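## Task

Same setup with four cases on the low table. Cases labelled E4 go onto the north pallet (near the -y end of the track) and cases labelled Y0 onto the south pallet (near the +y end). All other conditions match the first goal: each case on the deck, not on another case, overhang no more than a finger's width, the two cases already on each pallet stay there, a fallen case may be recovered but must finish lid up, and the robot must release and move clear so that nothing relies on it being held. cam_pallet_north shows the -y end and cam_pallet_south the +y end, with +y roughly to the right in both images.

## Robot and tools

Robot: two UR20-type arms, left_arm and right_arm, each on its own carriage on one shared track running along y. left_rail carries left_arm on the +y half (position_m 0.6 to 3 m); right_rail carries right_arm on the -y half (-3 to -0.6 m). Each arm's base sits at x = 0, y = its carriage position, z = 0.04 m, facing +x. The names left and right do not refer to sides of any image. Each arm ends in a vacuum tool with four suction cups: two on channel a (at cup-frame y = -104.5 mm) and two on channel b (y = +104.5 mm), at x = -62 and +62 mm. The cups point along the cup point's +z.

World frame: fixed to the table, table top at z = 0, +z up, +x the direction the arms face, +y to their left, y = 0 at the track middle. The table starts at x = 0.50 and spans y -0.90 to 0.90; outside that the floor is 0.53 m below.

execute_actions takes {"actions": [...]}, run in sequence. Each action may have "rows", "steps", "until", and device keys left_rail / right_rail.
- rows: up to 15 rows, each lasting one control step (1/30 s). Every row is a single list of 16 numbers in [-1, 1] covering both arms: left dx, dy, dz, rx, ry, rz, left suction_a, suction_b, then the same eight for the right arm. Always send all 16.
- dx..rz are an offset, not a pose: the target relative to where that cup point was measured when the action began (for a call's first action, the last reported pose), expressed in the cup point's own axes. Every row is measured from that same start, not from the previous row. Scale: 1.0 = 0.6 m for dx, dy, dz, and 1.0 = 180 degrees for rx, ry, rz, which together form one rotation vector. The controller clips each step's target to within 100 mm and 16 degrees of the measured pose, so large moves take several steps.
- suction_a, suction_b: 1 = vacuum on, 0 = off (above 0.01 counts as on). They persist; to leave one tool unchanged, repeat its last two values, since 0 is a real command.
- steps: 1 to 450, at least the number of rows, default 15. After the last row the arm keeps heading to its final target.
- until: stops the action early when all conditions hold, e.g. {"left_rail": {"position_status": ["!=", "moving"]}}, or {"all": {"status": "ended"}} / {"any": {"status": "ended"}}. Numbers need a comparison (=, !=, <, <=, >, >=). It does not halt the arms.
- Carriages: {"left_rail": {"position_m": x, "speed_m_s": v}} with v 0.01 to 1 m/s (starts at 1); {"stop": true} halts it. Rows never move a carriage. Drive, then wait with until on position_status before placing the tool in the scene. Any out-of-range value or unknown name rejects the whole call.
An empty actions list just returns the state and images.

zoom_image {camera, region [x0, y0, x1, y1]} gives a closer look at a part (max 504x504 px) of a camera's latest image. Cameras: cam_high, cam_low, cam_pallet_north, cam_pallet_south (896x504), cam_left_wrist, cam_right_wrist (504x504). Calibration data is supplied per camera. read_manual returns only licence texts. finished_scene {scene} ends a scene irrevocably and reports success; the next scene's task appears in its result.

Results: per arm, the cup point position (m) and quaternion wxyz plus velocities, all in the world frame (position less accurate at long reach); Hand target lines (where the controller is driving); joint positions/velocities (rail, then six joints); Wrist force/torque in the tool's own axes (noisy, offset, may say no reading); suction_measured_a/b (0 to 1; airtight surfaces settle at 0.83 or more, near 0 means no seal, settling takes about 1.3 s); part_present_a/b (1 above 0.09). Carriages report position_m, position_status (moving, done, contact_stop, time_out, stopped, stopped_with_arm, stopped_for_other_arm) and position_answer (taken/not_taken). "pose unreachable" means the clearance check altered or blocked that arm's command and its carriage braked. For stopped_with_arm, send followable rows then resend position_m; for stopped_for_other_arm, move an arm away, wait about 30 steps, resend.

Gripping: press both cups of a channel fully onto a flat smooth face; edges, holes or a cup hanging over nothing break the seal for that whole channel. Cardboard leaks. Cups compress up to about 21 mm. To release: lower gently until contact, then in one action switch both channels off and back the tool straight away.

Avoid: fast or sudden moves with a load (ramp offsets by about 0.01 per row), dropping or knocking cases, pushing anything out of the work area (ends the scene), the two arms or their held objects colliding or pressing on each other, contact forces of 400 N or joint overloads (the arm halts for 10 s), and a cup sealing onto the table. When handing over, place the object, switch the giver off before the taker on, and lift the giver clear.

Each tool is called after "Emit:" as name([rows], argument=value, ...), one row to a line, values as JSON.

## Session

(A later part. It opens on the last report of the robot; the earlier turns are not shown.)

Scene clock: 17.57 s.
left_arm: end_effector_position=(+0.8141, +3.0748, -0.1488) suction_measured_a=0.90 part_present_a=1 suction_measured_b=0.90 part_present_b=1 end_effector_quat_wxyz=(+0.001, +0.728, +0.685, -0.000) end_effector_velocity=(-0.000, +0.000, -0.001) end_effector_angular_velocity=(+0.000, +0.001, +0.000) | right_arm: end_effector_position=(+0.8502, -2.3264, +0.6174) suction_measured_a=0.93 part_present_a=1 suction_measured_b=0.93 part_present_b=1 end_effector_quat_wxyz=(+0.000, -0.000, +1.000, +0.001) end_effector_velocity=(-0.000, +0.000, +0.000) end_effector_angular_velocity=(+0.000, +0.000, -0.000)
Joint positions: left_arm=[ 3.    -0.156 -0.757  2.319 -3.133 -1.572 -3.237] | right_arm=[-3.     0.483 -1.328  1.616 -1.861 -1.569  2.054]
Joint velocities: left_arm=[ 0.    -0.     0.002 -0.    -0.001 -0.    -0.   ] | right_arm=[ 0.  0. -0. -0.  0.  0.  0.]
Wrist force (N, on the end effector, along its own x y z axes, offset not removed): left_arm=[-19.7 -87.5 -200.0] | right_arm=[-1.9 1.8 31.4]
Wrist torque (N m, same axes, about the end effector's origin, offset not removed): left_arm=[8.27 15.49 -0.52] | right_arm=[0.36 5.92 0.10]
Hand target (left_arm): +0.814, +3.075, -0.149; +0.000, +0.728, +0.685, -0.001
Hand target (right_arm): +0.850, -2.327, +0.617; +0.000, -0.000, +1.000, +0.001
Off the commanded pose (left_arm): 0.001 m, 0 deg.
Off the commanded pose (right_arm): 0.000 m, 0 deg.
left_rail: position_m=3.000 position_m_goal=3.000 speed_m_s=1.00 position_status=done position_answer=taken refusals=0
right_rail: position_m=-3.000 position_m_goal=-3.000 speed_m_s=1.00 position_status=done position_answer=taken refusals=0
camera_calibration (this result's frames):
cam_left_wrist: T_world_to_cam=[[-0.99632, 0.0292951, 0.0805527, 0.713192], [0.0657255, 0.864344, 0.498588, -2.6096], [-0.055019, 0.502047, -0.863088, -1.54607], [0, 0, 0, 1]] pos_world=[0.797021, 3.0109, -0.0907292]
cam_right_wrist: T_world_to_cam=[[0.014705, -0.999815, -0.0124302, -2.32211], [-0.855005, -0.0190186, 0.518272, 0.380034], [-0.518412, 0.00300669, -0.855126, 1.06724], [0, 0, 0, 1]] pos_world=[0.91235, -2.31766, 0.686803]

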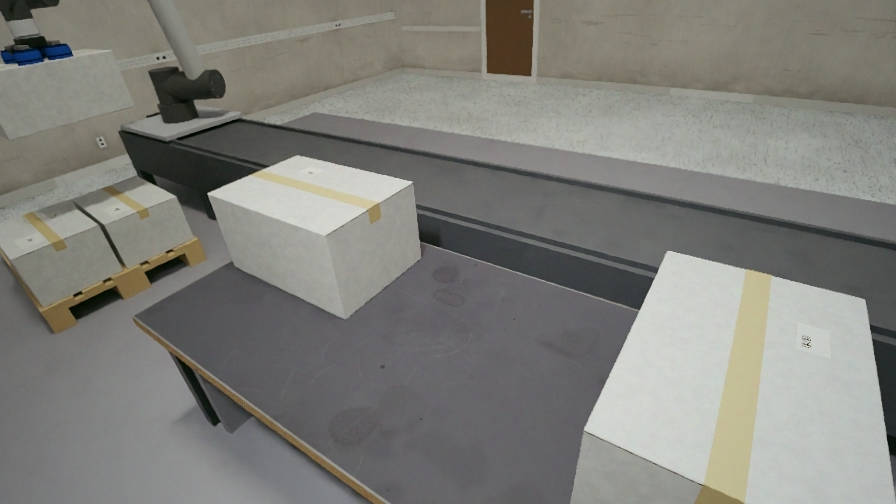

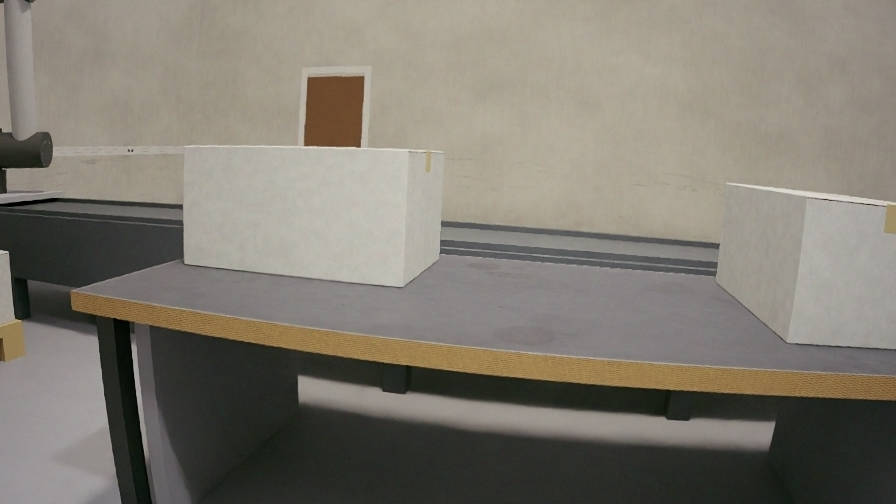

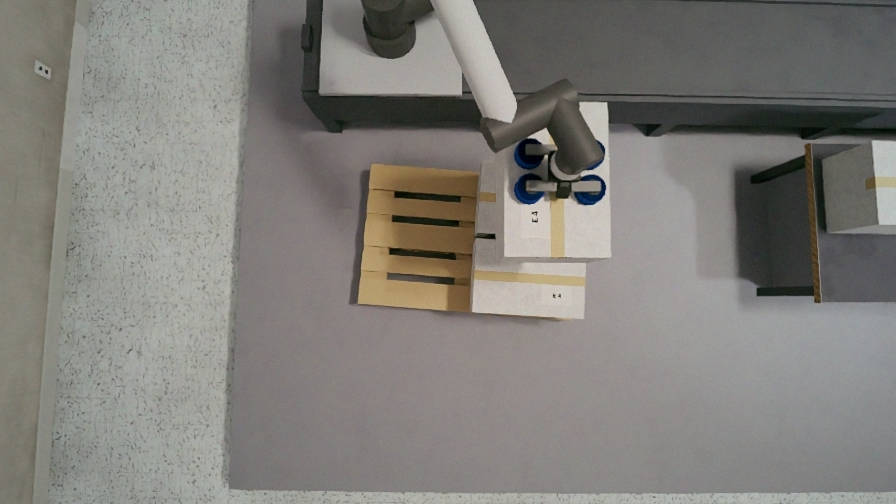

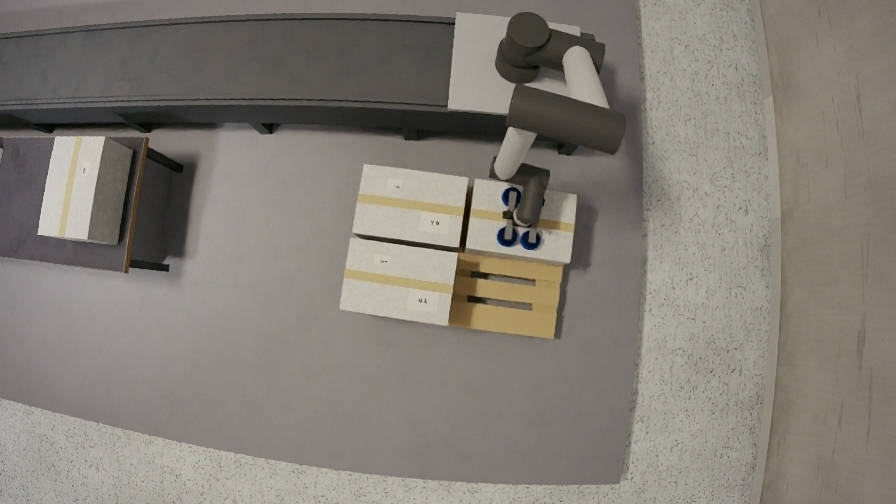

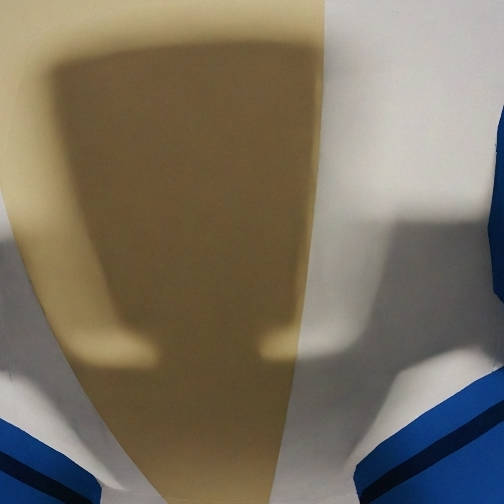

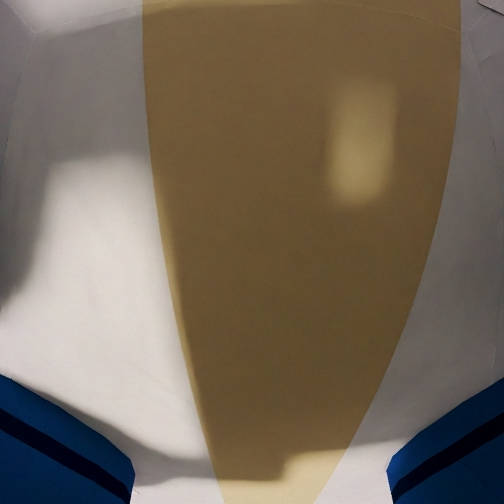

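Emit:
execute_actions([
  {"rows":[[0,0,-0.003,0,0,0,1,1,0.01,-0.05,0.03,0,0,0.03,1,1],[0,0,-0.003,0,0,0,1,1,0.02,-0.1,0.06,0,0,0.06,1,1],[0,0,-0.005,0,0,0,0,0,0.133,-0.957,0.645,0,0,0.518,1,1],[0,0,-0.01,0,0,0,0,0,0.133,-0.957,0.645,0,0,0.518,1,1],[0,0,-0.015,0,0,0,0,0,0.133,-0.957,0.645,0,0,0.518,1,1],[0,0,-0.02,0,0,0,0,0,0.133,-0.957,0.645,0,0,0.518,1,1],[0,0,-0.026,0,0,0,0,0,0.133,-0.957,0.645,0,0,0.518,1,1],[0,0,-0.032,0,0,0,0,0,0.133,-0.957,0.645,0,0,0.518,1,1],[0,0,-0.04,0,0,0,0,0,0.133,-0.957,0.645,0,0,0.518,1,1],[0,0,-0.05,0,0,0,0,0,0.133,-0.957,0.645,0,0,0.518,1,1],[0,0,-0.07,0,0,0,0,0,0.133,-0.957,0.645,0,0,0.518,1,1],[0,0,-0.1,0,0,0,0,0,0.133,-0.957,0.645,0,0,0.518,1,1],[0,0,-1,0,0,-0.0194,0,0,0.133,-0.957,0.645,0,0,0.518,1,1]],"steps":20},
  {"left_rail":{"position_m":0.6},"steps":30},
  {"rows":[[-0.1,0,0,0,0,0,0,0,0,0,0.08,0,0,0,1,1],[-1,-0.09,-0.05,0,0,0,0,0,0,0,0.533,0,0,0,1,1]],"steps":38},
])

Emit:
zoom_image(camera="cam_pallet_north", region=[330, 130, 610, 340])

Scene clock: 27.70 s.
left_arm: end_effector_position=(+0.8144, +3.0730, -0.1480) suction_measured_a=0.90 part_present_a=1 suction_measured_b=0.90 part_present_b=1 end_effector_quat_wxyz=(+0.001, +0.728, +0.685, +0.000) end_effector_velocity=(-0.000, -0.000, -0.000) end_effector_angular_velocity=(+0.000, +0.000, -0.000) | right_arm: end_effector_position=(+0.7709, -2.9005, -0.0898) suction_measured_a=0.93 part_present_a=1 suction_measured_b=0.93 part_present_b=1 end_effector_quat_wxyz=(-0.000, +0.727, +0.687, +0.001) end_effector_velocity=(+0.000, -0.000, +0.000) end_effector_angular_velocity=(+0.000, -0.000, +0.000)
Joint positions: left_arm=[ 2.998 -0.156 -0.758  2.319 -3.134 -1.572 -3.237] | right_arm=[-3.    -0.134 -0.855  2.391 -3.108 -1.569  3.064]
Joint velocities: left_arm=[ 0. -0.  0. -0.  0.  0.  0.] | right_arm=[ 0. -0. -0.  0. -0.  0. -0.]
Wrist force (N, on the end effector, along its own x y z axes, offset not removed): left_arm=[11.9 -4.9 -47.0] | right_arm=[5.1 -0.5 22.4]
Wrist torque (N m, same axes, about the end effector's origin, offset not removed): left_arm=[5.97 7.43 3.53] | right_arm=[-0.54 6.58 0.38]
Hand target (left_arm): +0.814, +3.073, -0.148; +0.001, +0.728, +0.685, -0.000
Hand target (right_arm): +0.771, -2.900, -0.090; -0.000, +0.727, +0.687, +0.001
Off the commanded pose (left_arm): 0.603 m, 0 deg.
Off the commanded pose (right_arm): 0.001 m, 0 deg.
FORCE FAULT: contact force on the left arm reached its limit, and that arm stopped for 10 seconds. The contact can be on any part of that arm, not only on its tool. That arm ran no command of this call. That arm holds still and accepts commands again. Move the arm away from the contact; if what it grips holds it there, let go first. Pushing or pulling that hard again can fault the arm again.
left_rail: position_m=2.998 position_m_goal=2.998 speed_m_s=1.00 position_status=stopped_with_arm position_answer=taken refusals=0
right_rail: position_m=-3.000 position_m_goal=-3.000 speed_m_s=1.00 position_status=done position_answer=taken refusals=0
camera_calibration (this result's frames):
cam_left_wrist: T_world_to_cam=[[-0.996425, 0.0292543, 0.0792537, 0.713525], [0.065056, 0.864198, 0.498929, -2.60743], [-0.053895, 0.502302, -0.863011, -1.5461], [0, 0, 0, 1]] pos_world=[0.797276, 3.00907, -0.0899293]
cam_right_wrist: T_world_to_cam=[[-0.999062, 0.0417416, -0.0115559, 0.898888], [0.0296521, 0.853661, 0.519985, 2.51721], [0.0315698, 0.519154, -0.854097, 1.49622], [0, 0, 0, 1]] pos_world=[0.776169, -2.96313, -0.0206027]

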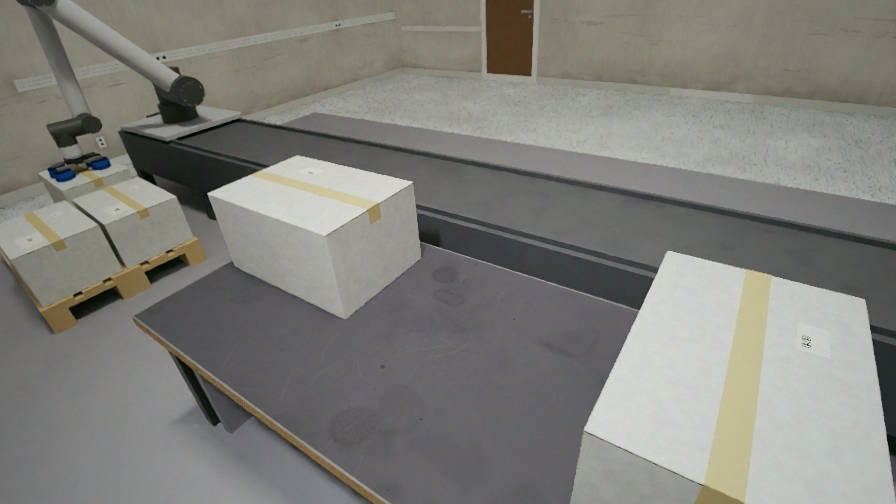

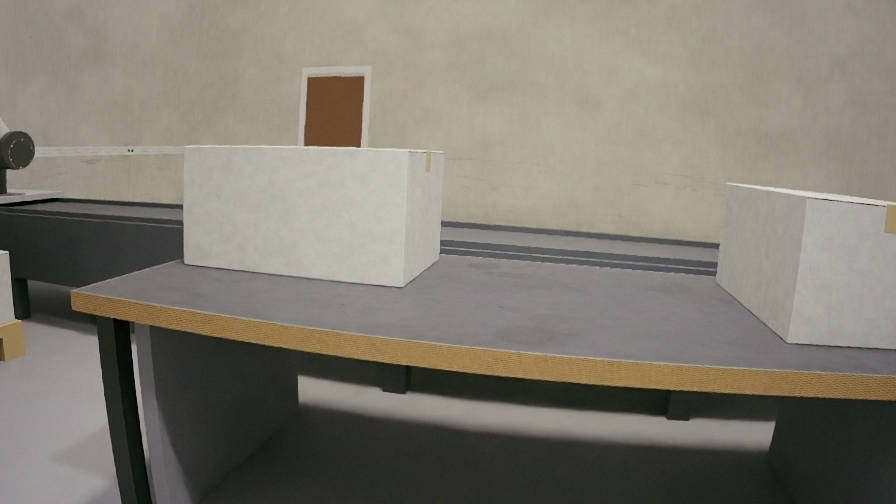

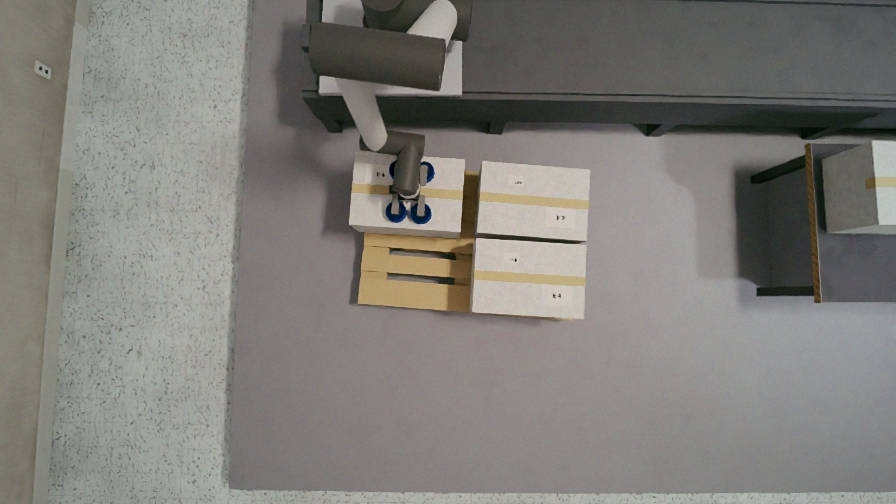

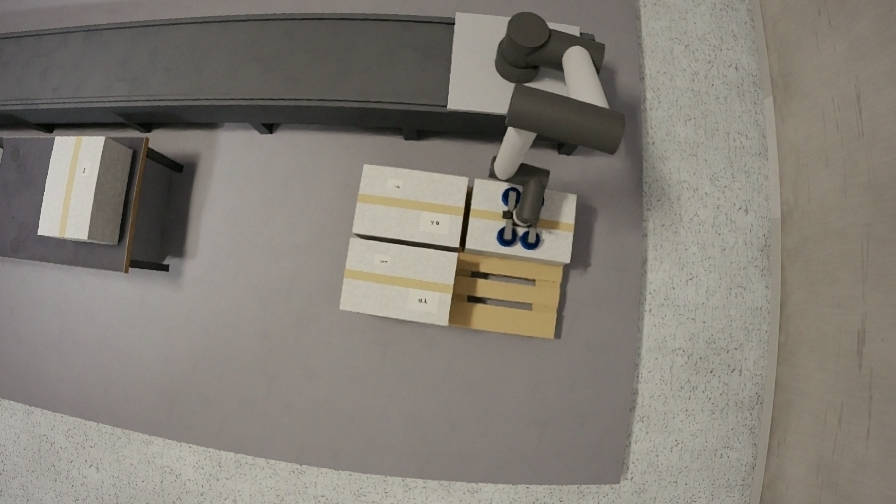

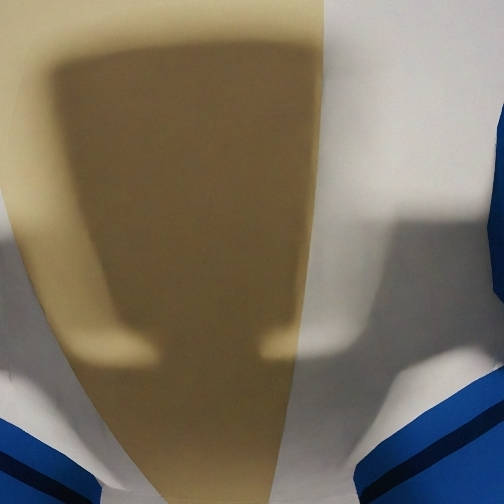

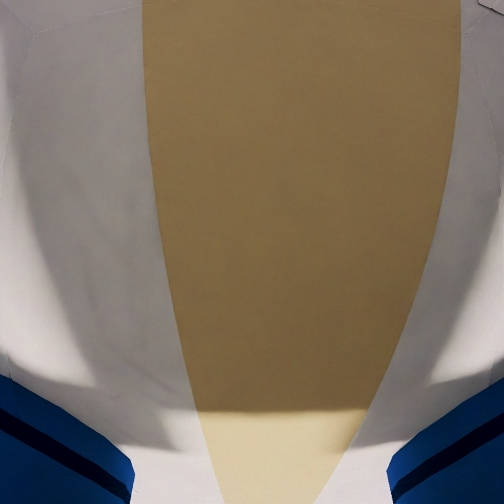

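Region (330, 130, 610, 340) of cam_pallet_north's 896x504 image, scaled by 1.800, with more detail than that image has; it fills the top 378 rows of this view, and the rest is white.

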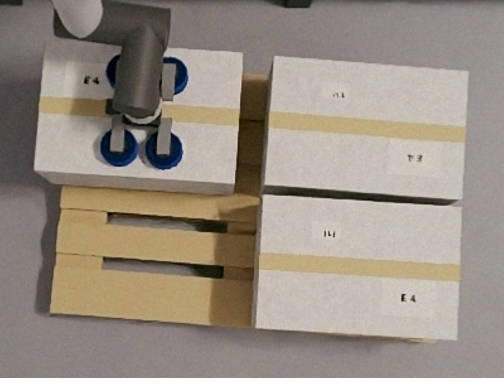

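Emit:
execute_actions(actions=[])

Scene clock: 28.70 s.
left_arm: end_effector_position=(+0.8144, +3.0730, -0.1479) suction_measured_a=0.90 part_present_a=1 suction_measured_b=0.90 part_present_b=1 end_effector_quat_wxyz=(+0.001, +0.728, +0.685, +0.000) end_effector_velocity=(-0.000, +0.000, -0.000) end_effector_angular_velocity=(+0.000, +0.000, -0.000) | right_arm: end_effector_position=(+0.7709, -2.9005, -0.0898) suction_measured_a=0.93 part_present_a=1 suction_measured_b=0.93 part_present_b=1 end_effector_quat_wxyz=(-0.000, +0.727, +0.687, +0.001) end_effector_velocity=(+0.000, +0.000, +0.000) end_effector_angular_velocity=(+0.000, -0.000, +0.000)
Joint positions: left_arm=[ 2.998 -0.156 -0.758  2.319 -3.134 -1.572 -3.237] | right_arm=[-3.    -0.134 -0.855  2.391 -3.108 -1.569  3.064]
Joint velocities: left_arm=[ 0.  0.  0. -0.  0. -0.  0.] | right_arm=[ 0. -0. -0.  0. -0.  0. -0.]
Wrist force (N, on the end effector, along its own x y z axes, offset not removed): left_arm=[13.8 -6.0 -43.3] | right_arm=[7.5 5.1 31.0]
Wrist torque (N m, same axes, about the end effector's origin, offset not removed): left_arm=[5.33 6.28 3.42] | right_arm=[0.39 6.10 0.24]
Hand target (left_arm): +0.814, +3.073, -0.148; +0.001, +0.728, +0.685, +0.000
Hand target (right_arm): +0.771, -2.900, -0.090; -0.000, +0.727, +0.687, +0.001
Off the commanded pose (left_arm): 0.603 m, 0 deg.
Off the commanded pose (right_arm): 0.001 m, 0 deg.
left_rail: position_m=2.998 position_m_goal=2.998 speed_m_s=1.00 position_status=stopped_with_arm position_answer=taken refusals=0
right_rail: position_m=-3.000 position_m_goal=-3.000 speed_m_s=1.00 position_status=done position_answer=taken refusals=0
camera_calibration (this result's frames):
cam_left_wrist: T_world_to_cam=[[-0.996428, 0.0292479, 0.0792172, 0.713554], [0.0650365, 0.864159, 0.498999, -2.60731], [-0.0538615, 0.502369, -0.862974, -1.54632], [0, 0, 0, 1]] pos_world=[0.797289, 3.00909, -0.0899141]
cam_right_wrist: T_world_to_cam=[[-0.999062, 0.0417419, -0.0115561, 0.898889], [0.0296522, 0.853661, 0.519985, 2.51721], [0.0315701, 0.519154, -0.854097, 1.49622], [0, 0, 0, 1]] pos_world=[0.776169, -2.96313, -0.0206026]

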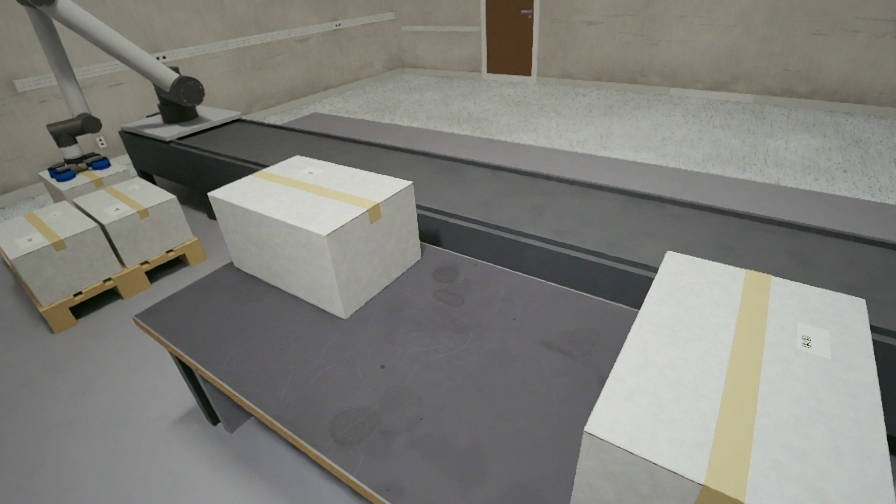

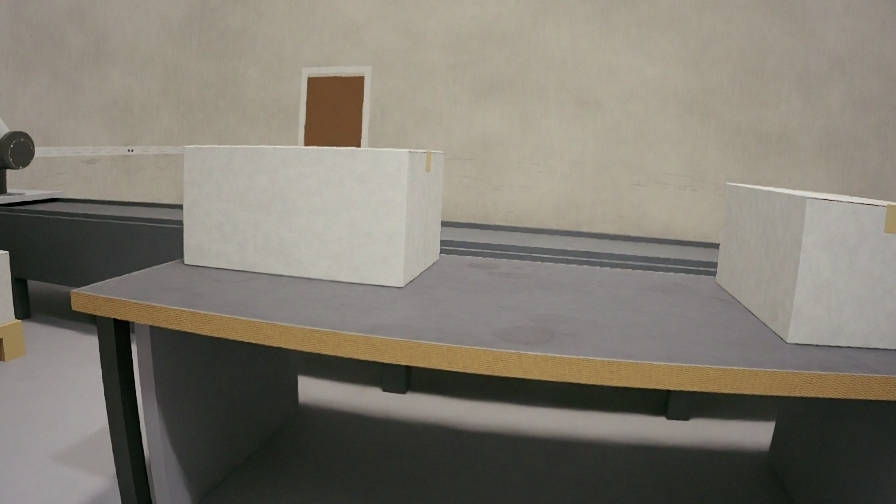

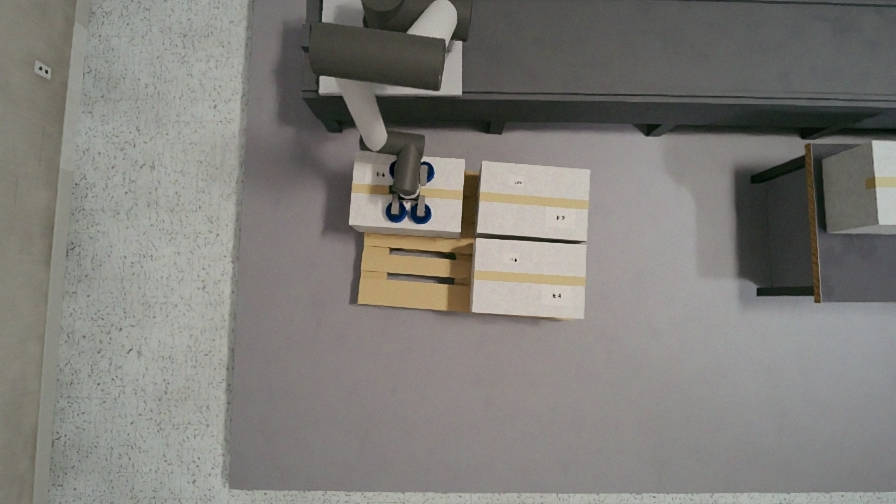

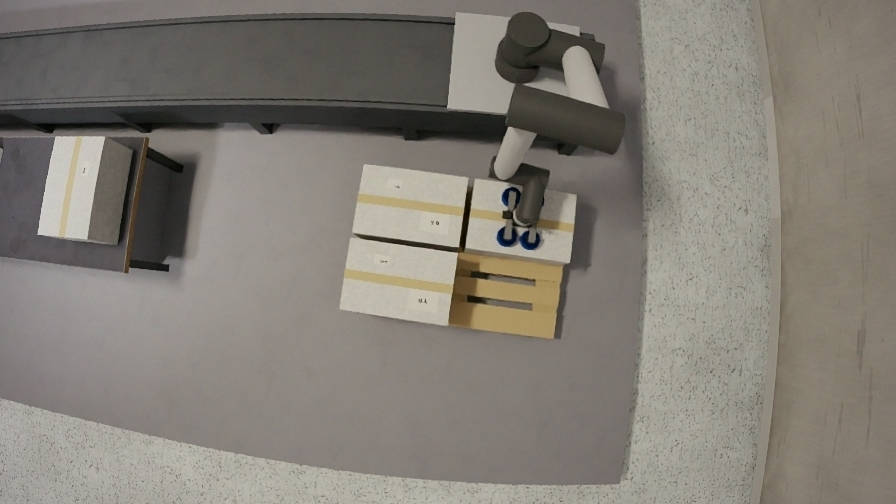

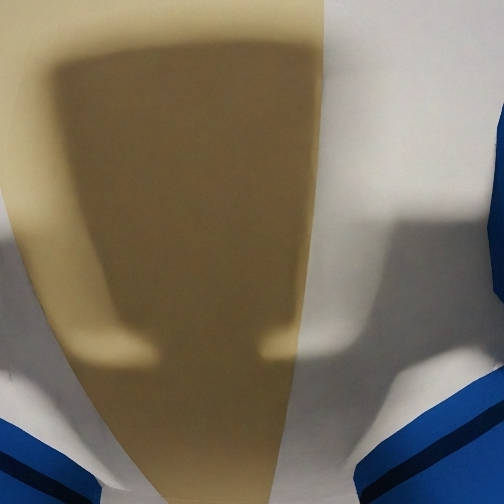

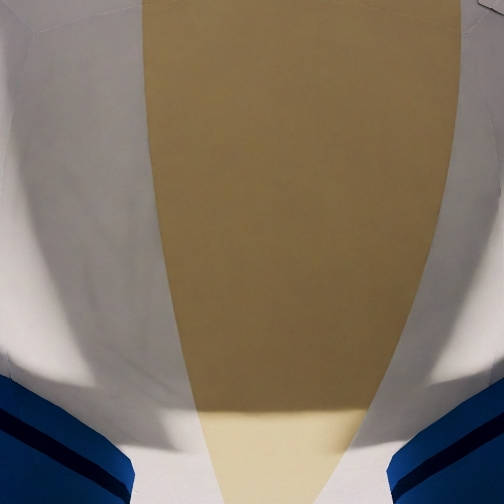

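Emit:
execute_actions([
  {"rows":[[0,0,-0.005,0,0,0,0,0,0.01,0,0,0,0,0,1,1],[0,0,-0.01,0,0,0,0,0,0.02,0,0,0,0,0,1,1],[0,0,-0.015,0,0,0,0,0,0.03,0,0.005,0,0,0,1,1],[0,0,-0.02,0,0,0,0,0,0.04,0,0.01,0,0,0,1,1],[0,0,-0.026,0,0,0,0,0,0.05,0,0.015,0,0,0,1,1],[0,0,-0.032,0,0,0,0,0,0.06,0,0.02,0,0,0,1,1],[0,0,-0.04,0,0,0,0,0,0.07,0,0.025,0,0,0,1,1],[0,0,-0.05,0,0,0,0,0,0.078,0,0.03,0,0,0,1,1],[0,0,-0.07,0,0,0,0,0,0.083,0,0.035,0,0,0,1,1],[0,0,-0.1,0,0,0,0,0,0.083,0,0.04,0,0,0,1,1],[0,0,-1,0,0,-0.0194,0,0,0.083,0,0.044,0,0,0,1,1]],"steps":28},
  {"left_rail":{"position_m":0.6},"steps":20},
])

Emit:
zoom_image(camera="cam_pallet_north", region=[330,130,610,340])

Scene clock: 30.70 s.
left_arm: end_effector_position=(+0.8135, +2.6917, +0.4497) suction_measured_a=0.00 part_present_a=0 suction_measured_b=0.00 part_present_b=0 end_effector_quat_wxyz=(+0.001, +0.707, +0.707, +0.000) end_effector_velocity=(-0.000, -1.003, +0.014) end_effector_angular_velocity=(+0.002, +0.014, -0.001) | right_arm: end_effector_position=(+0.7737, -2.8507, -0.1162) suction_measured_a=0.93 part_present_a=1 suction_measured_b=0.93 part_present_b=1 end_effector_quat_wxyz=(-0.000, +0.727, +0.687, +0.001) end_effector_velocity=(-0.000, +0.000, -0.000) end_effector_angular_velocity=(+0.000, +0.000, +0.000)
Joint positions: left_arm=[ 2.616 -0.155 -1.544  2.126 -2.155 -1.572 -3.297] | right_arm=[-3.    -0.068 -0.81   2.37  -3.132 -1.569  3.13 ]
Joint velocities: left_arm=[-1.001 -0.002 -0.008 -0.019  0.042 -0.001 -0.001] | right_arm=[ 0.  0.  0.  0.  0. -0. -0.]
Wrist force (N, on the end effector, along its own x y z axes, offset not removed): left_arm=[-0.8 -6.7 5.1] | right_arm=[1.1 0.6 24.9]
Wrist torque (N m, same axes, about the end effector's origin, offset not removed): left_arm=[-1.07 0.39 0.66] | right_arm=[-0.20 7.03 0.35]
Hand target (left_arm): +0.813, +2.640, +0.451; +0.001, +0.707, +0.707, +0.000
Hand target (right_arm): +0.774, -2.851, -0.116; -0.000, +0.727, +0.687, +0.001
Off the commanded pose (left_arm): 0.002 m, 0 deg.
Off the commanded pose (right_arm): 0.000 m, 0 deg.
left_rail: position_m=2.616 position_m_goal=0.600 speed_m_s=1.00 position_status=moving position_answer=taken refusals=0
right_rail: position_m=-3.000 position_m_goal=-3.000 speed_m_s=1.00 position_status=done position_answer=taken refusals=0
camera_calibration (this result's frames):
cam_left_wrist: T_world_to_cam=[[-0.996432, -0.031499, 0.078302, 0.840367], [0.0118039, 0.86662, 0.49883, -2.5392], [-0.0835707, 0.497974, -0.863156, -0.80297], [0, 0, 0, 1]] pos_world=[0.800236, 2.62685, 0.507737]
cam_right_wrist: T_world_to_cam=[[-0.999062, 0.0417441, -0.0114765, 0.899304], [0.0296924, 0.853609, 0.520067, 2.48817], [0.0315062, 0.519239, -0.854048, 1.44804], [0, 0, 0, 1]] pos_world=[0.778959, -2.91334, -0.0470033]

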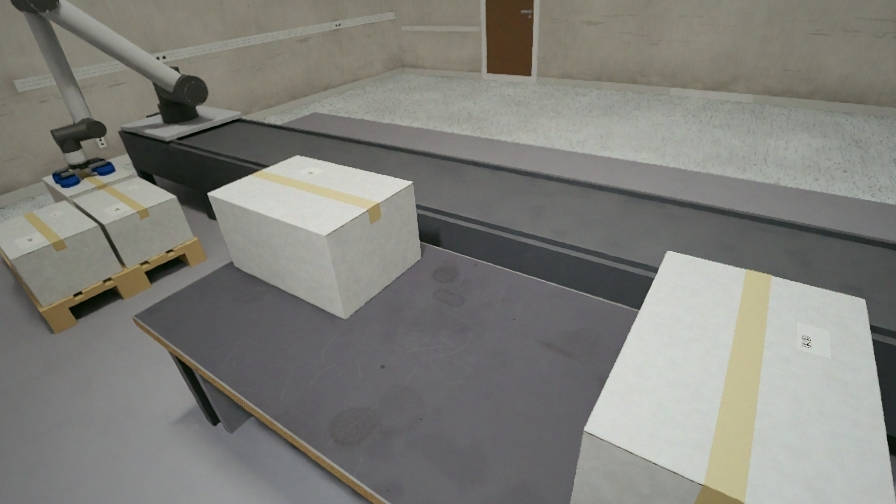

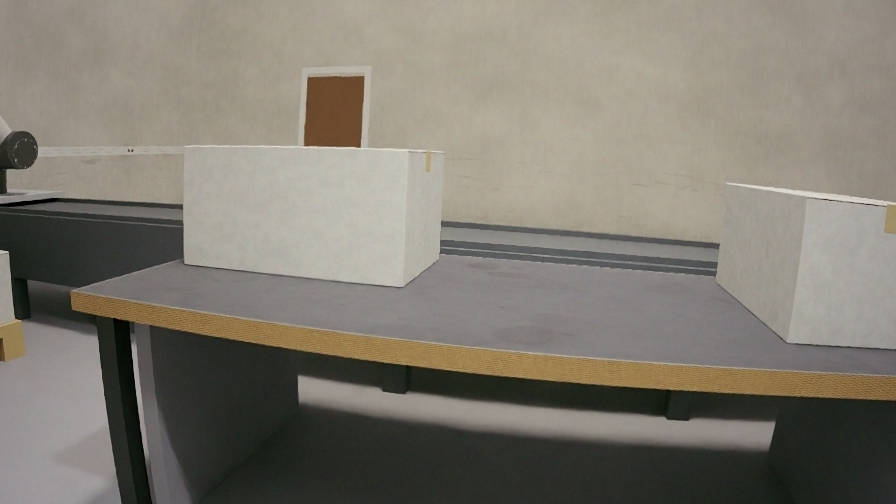

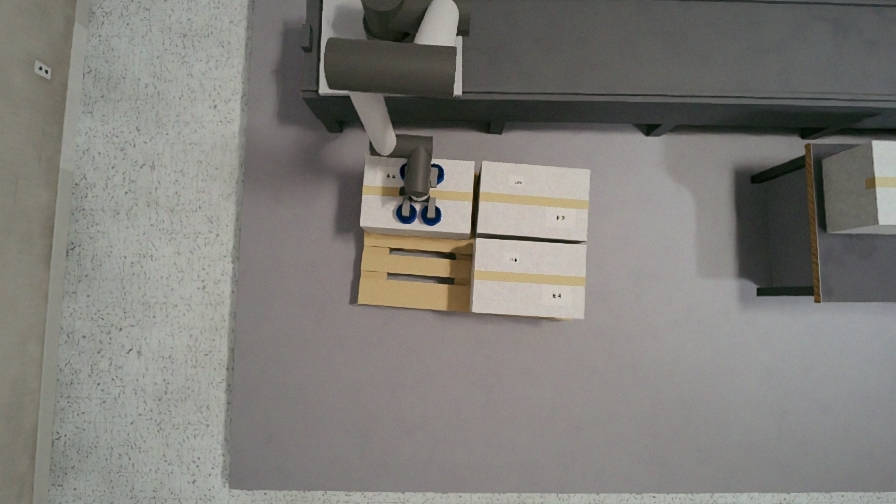

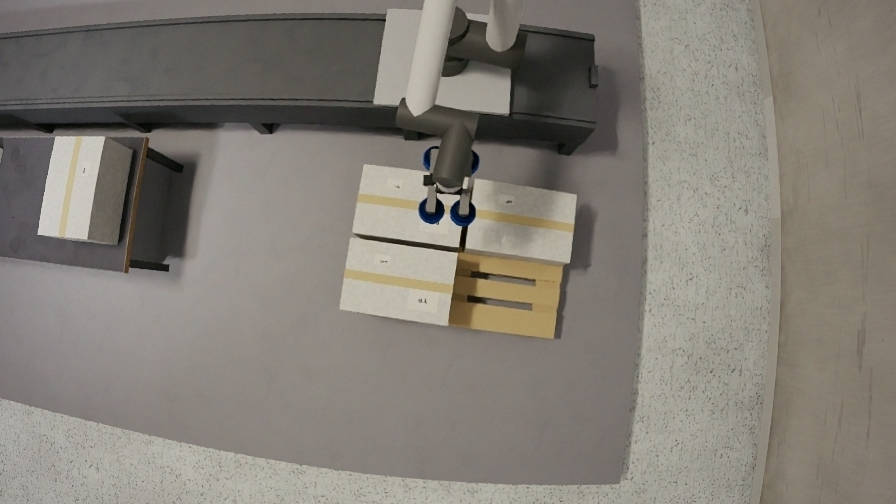

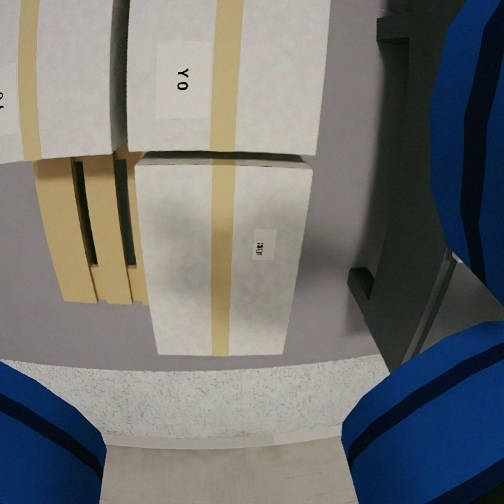

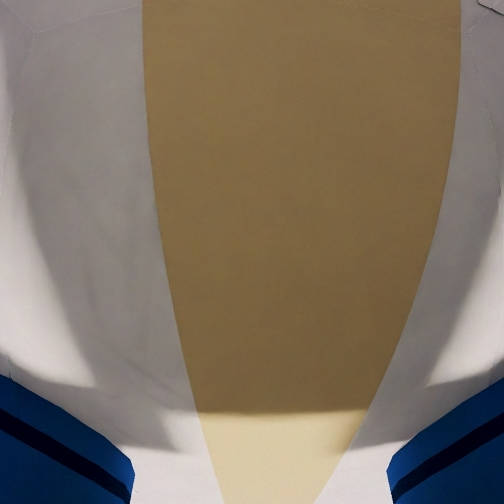

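Region (330, 130, 610, 340) of cam_pallet_north's 896x504 image, scaled by 1.800, with more detail than that image has; it fills the top 378 rows of this view, and the rest is white.

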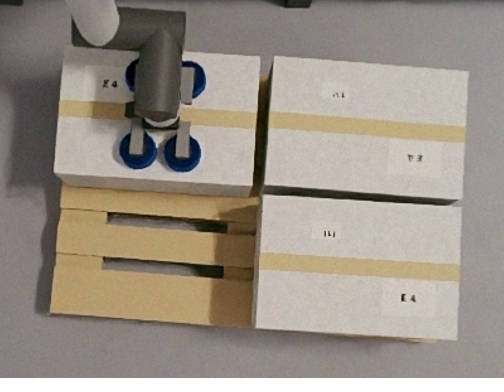

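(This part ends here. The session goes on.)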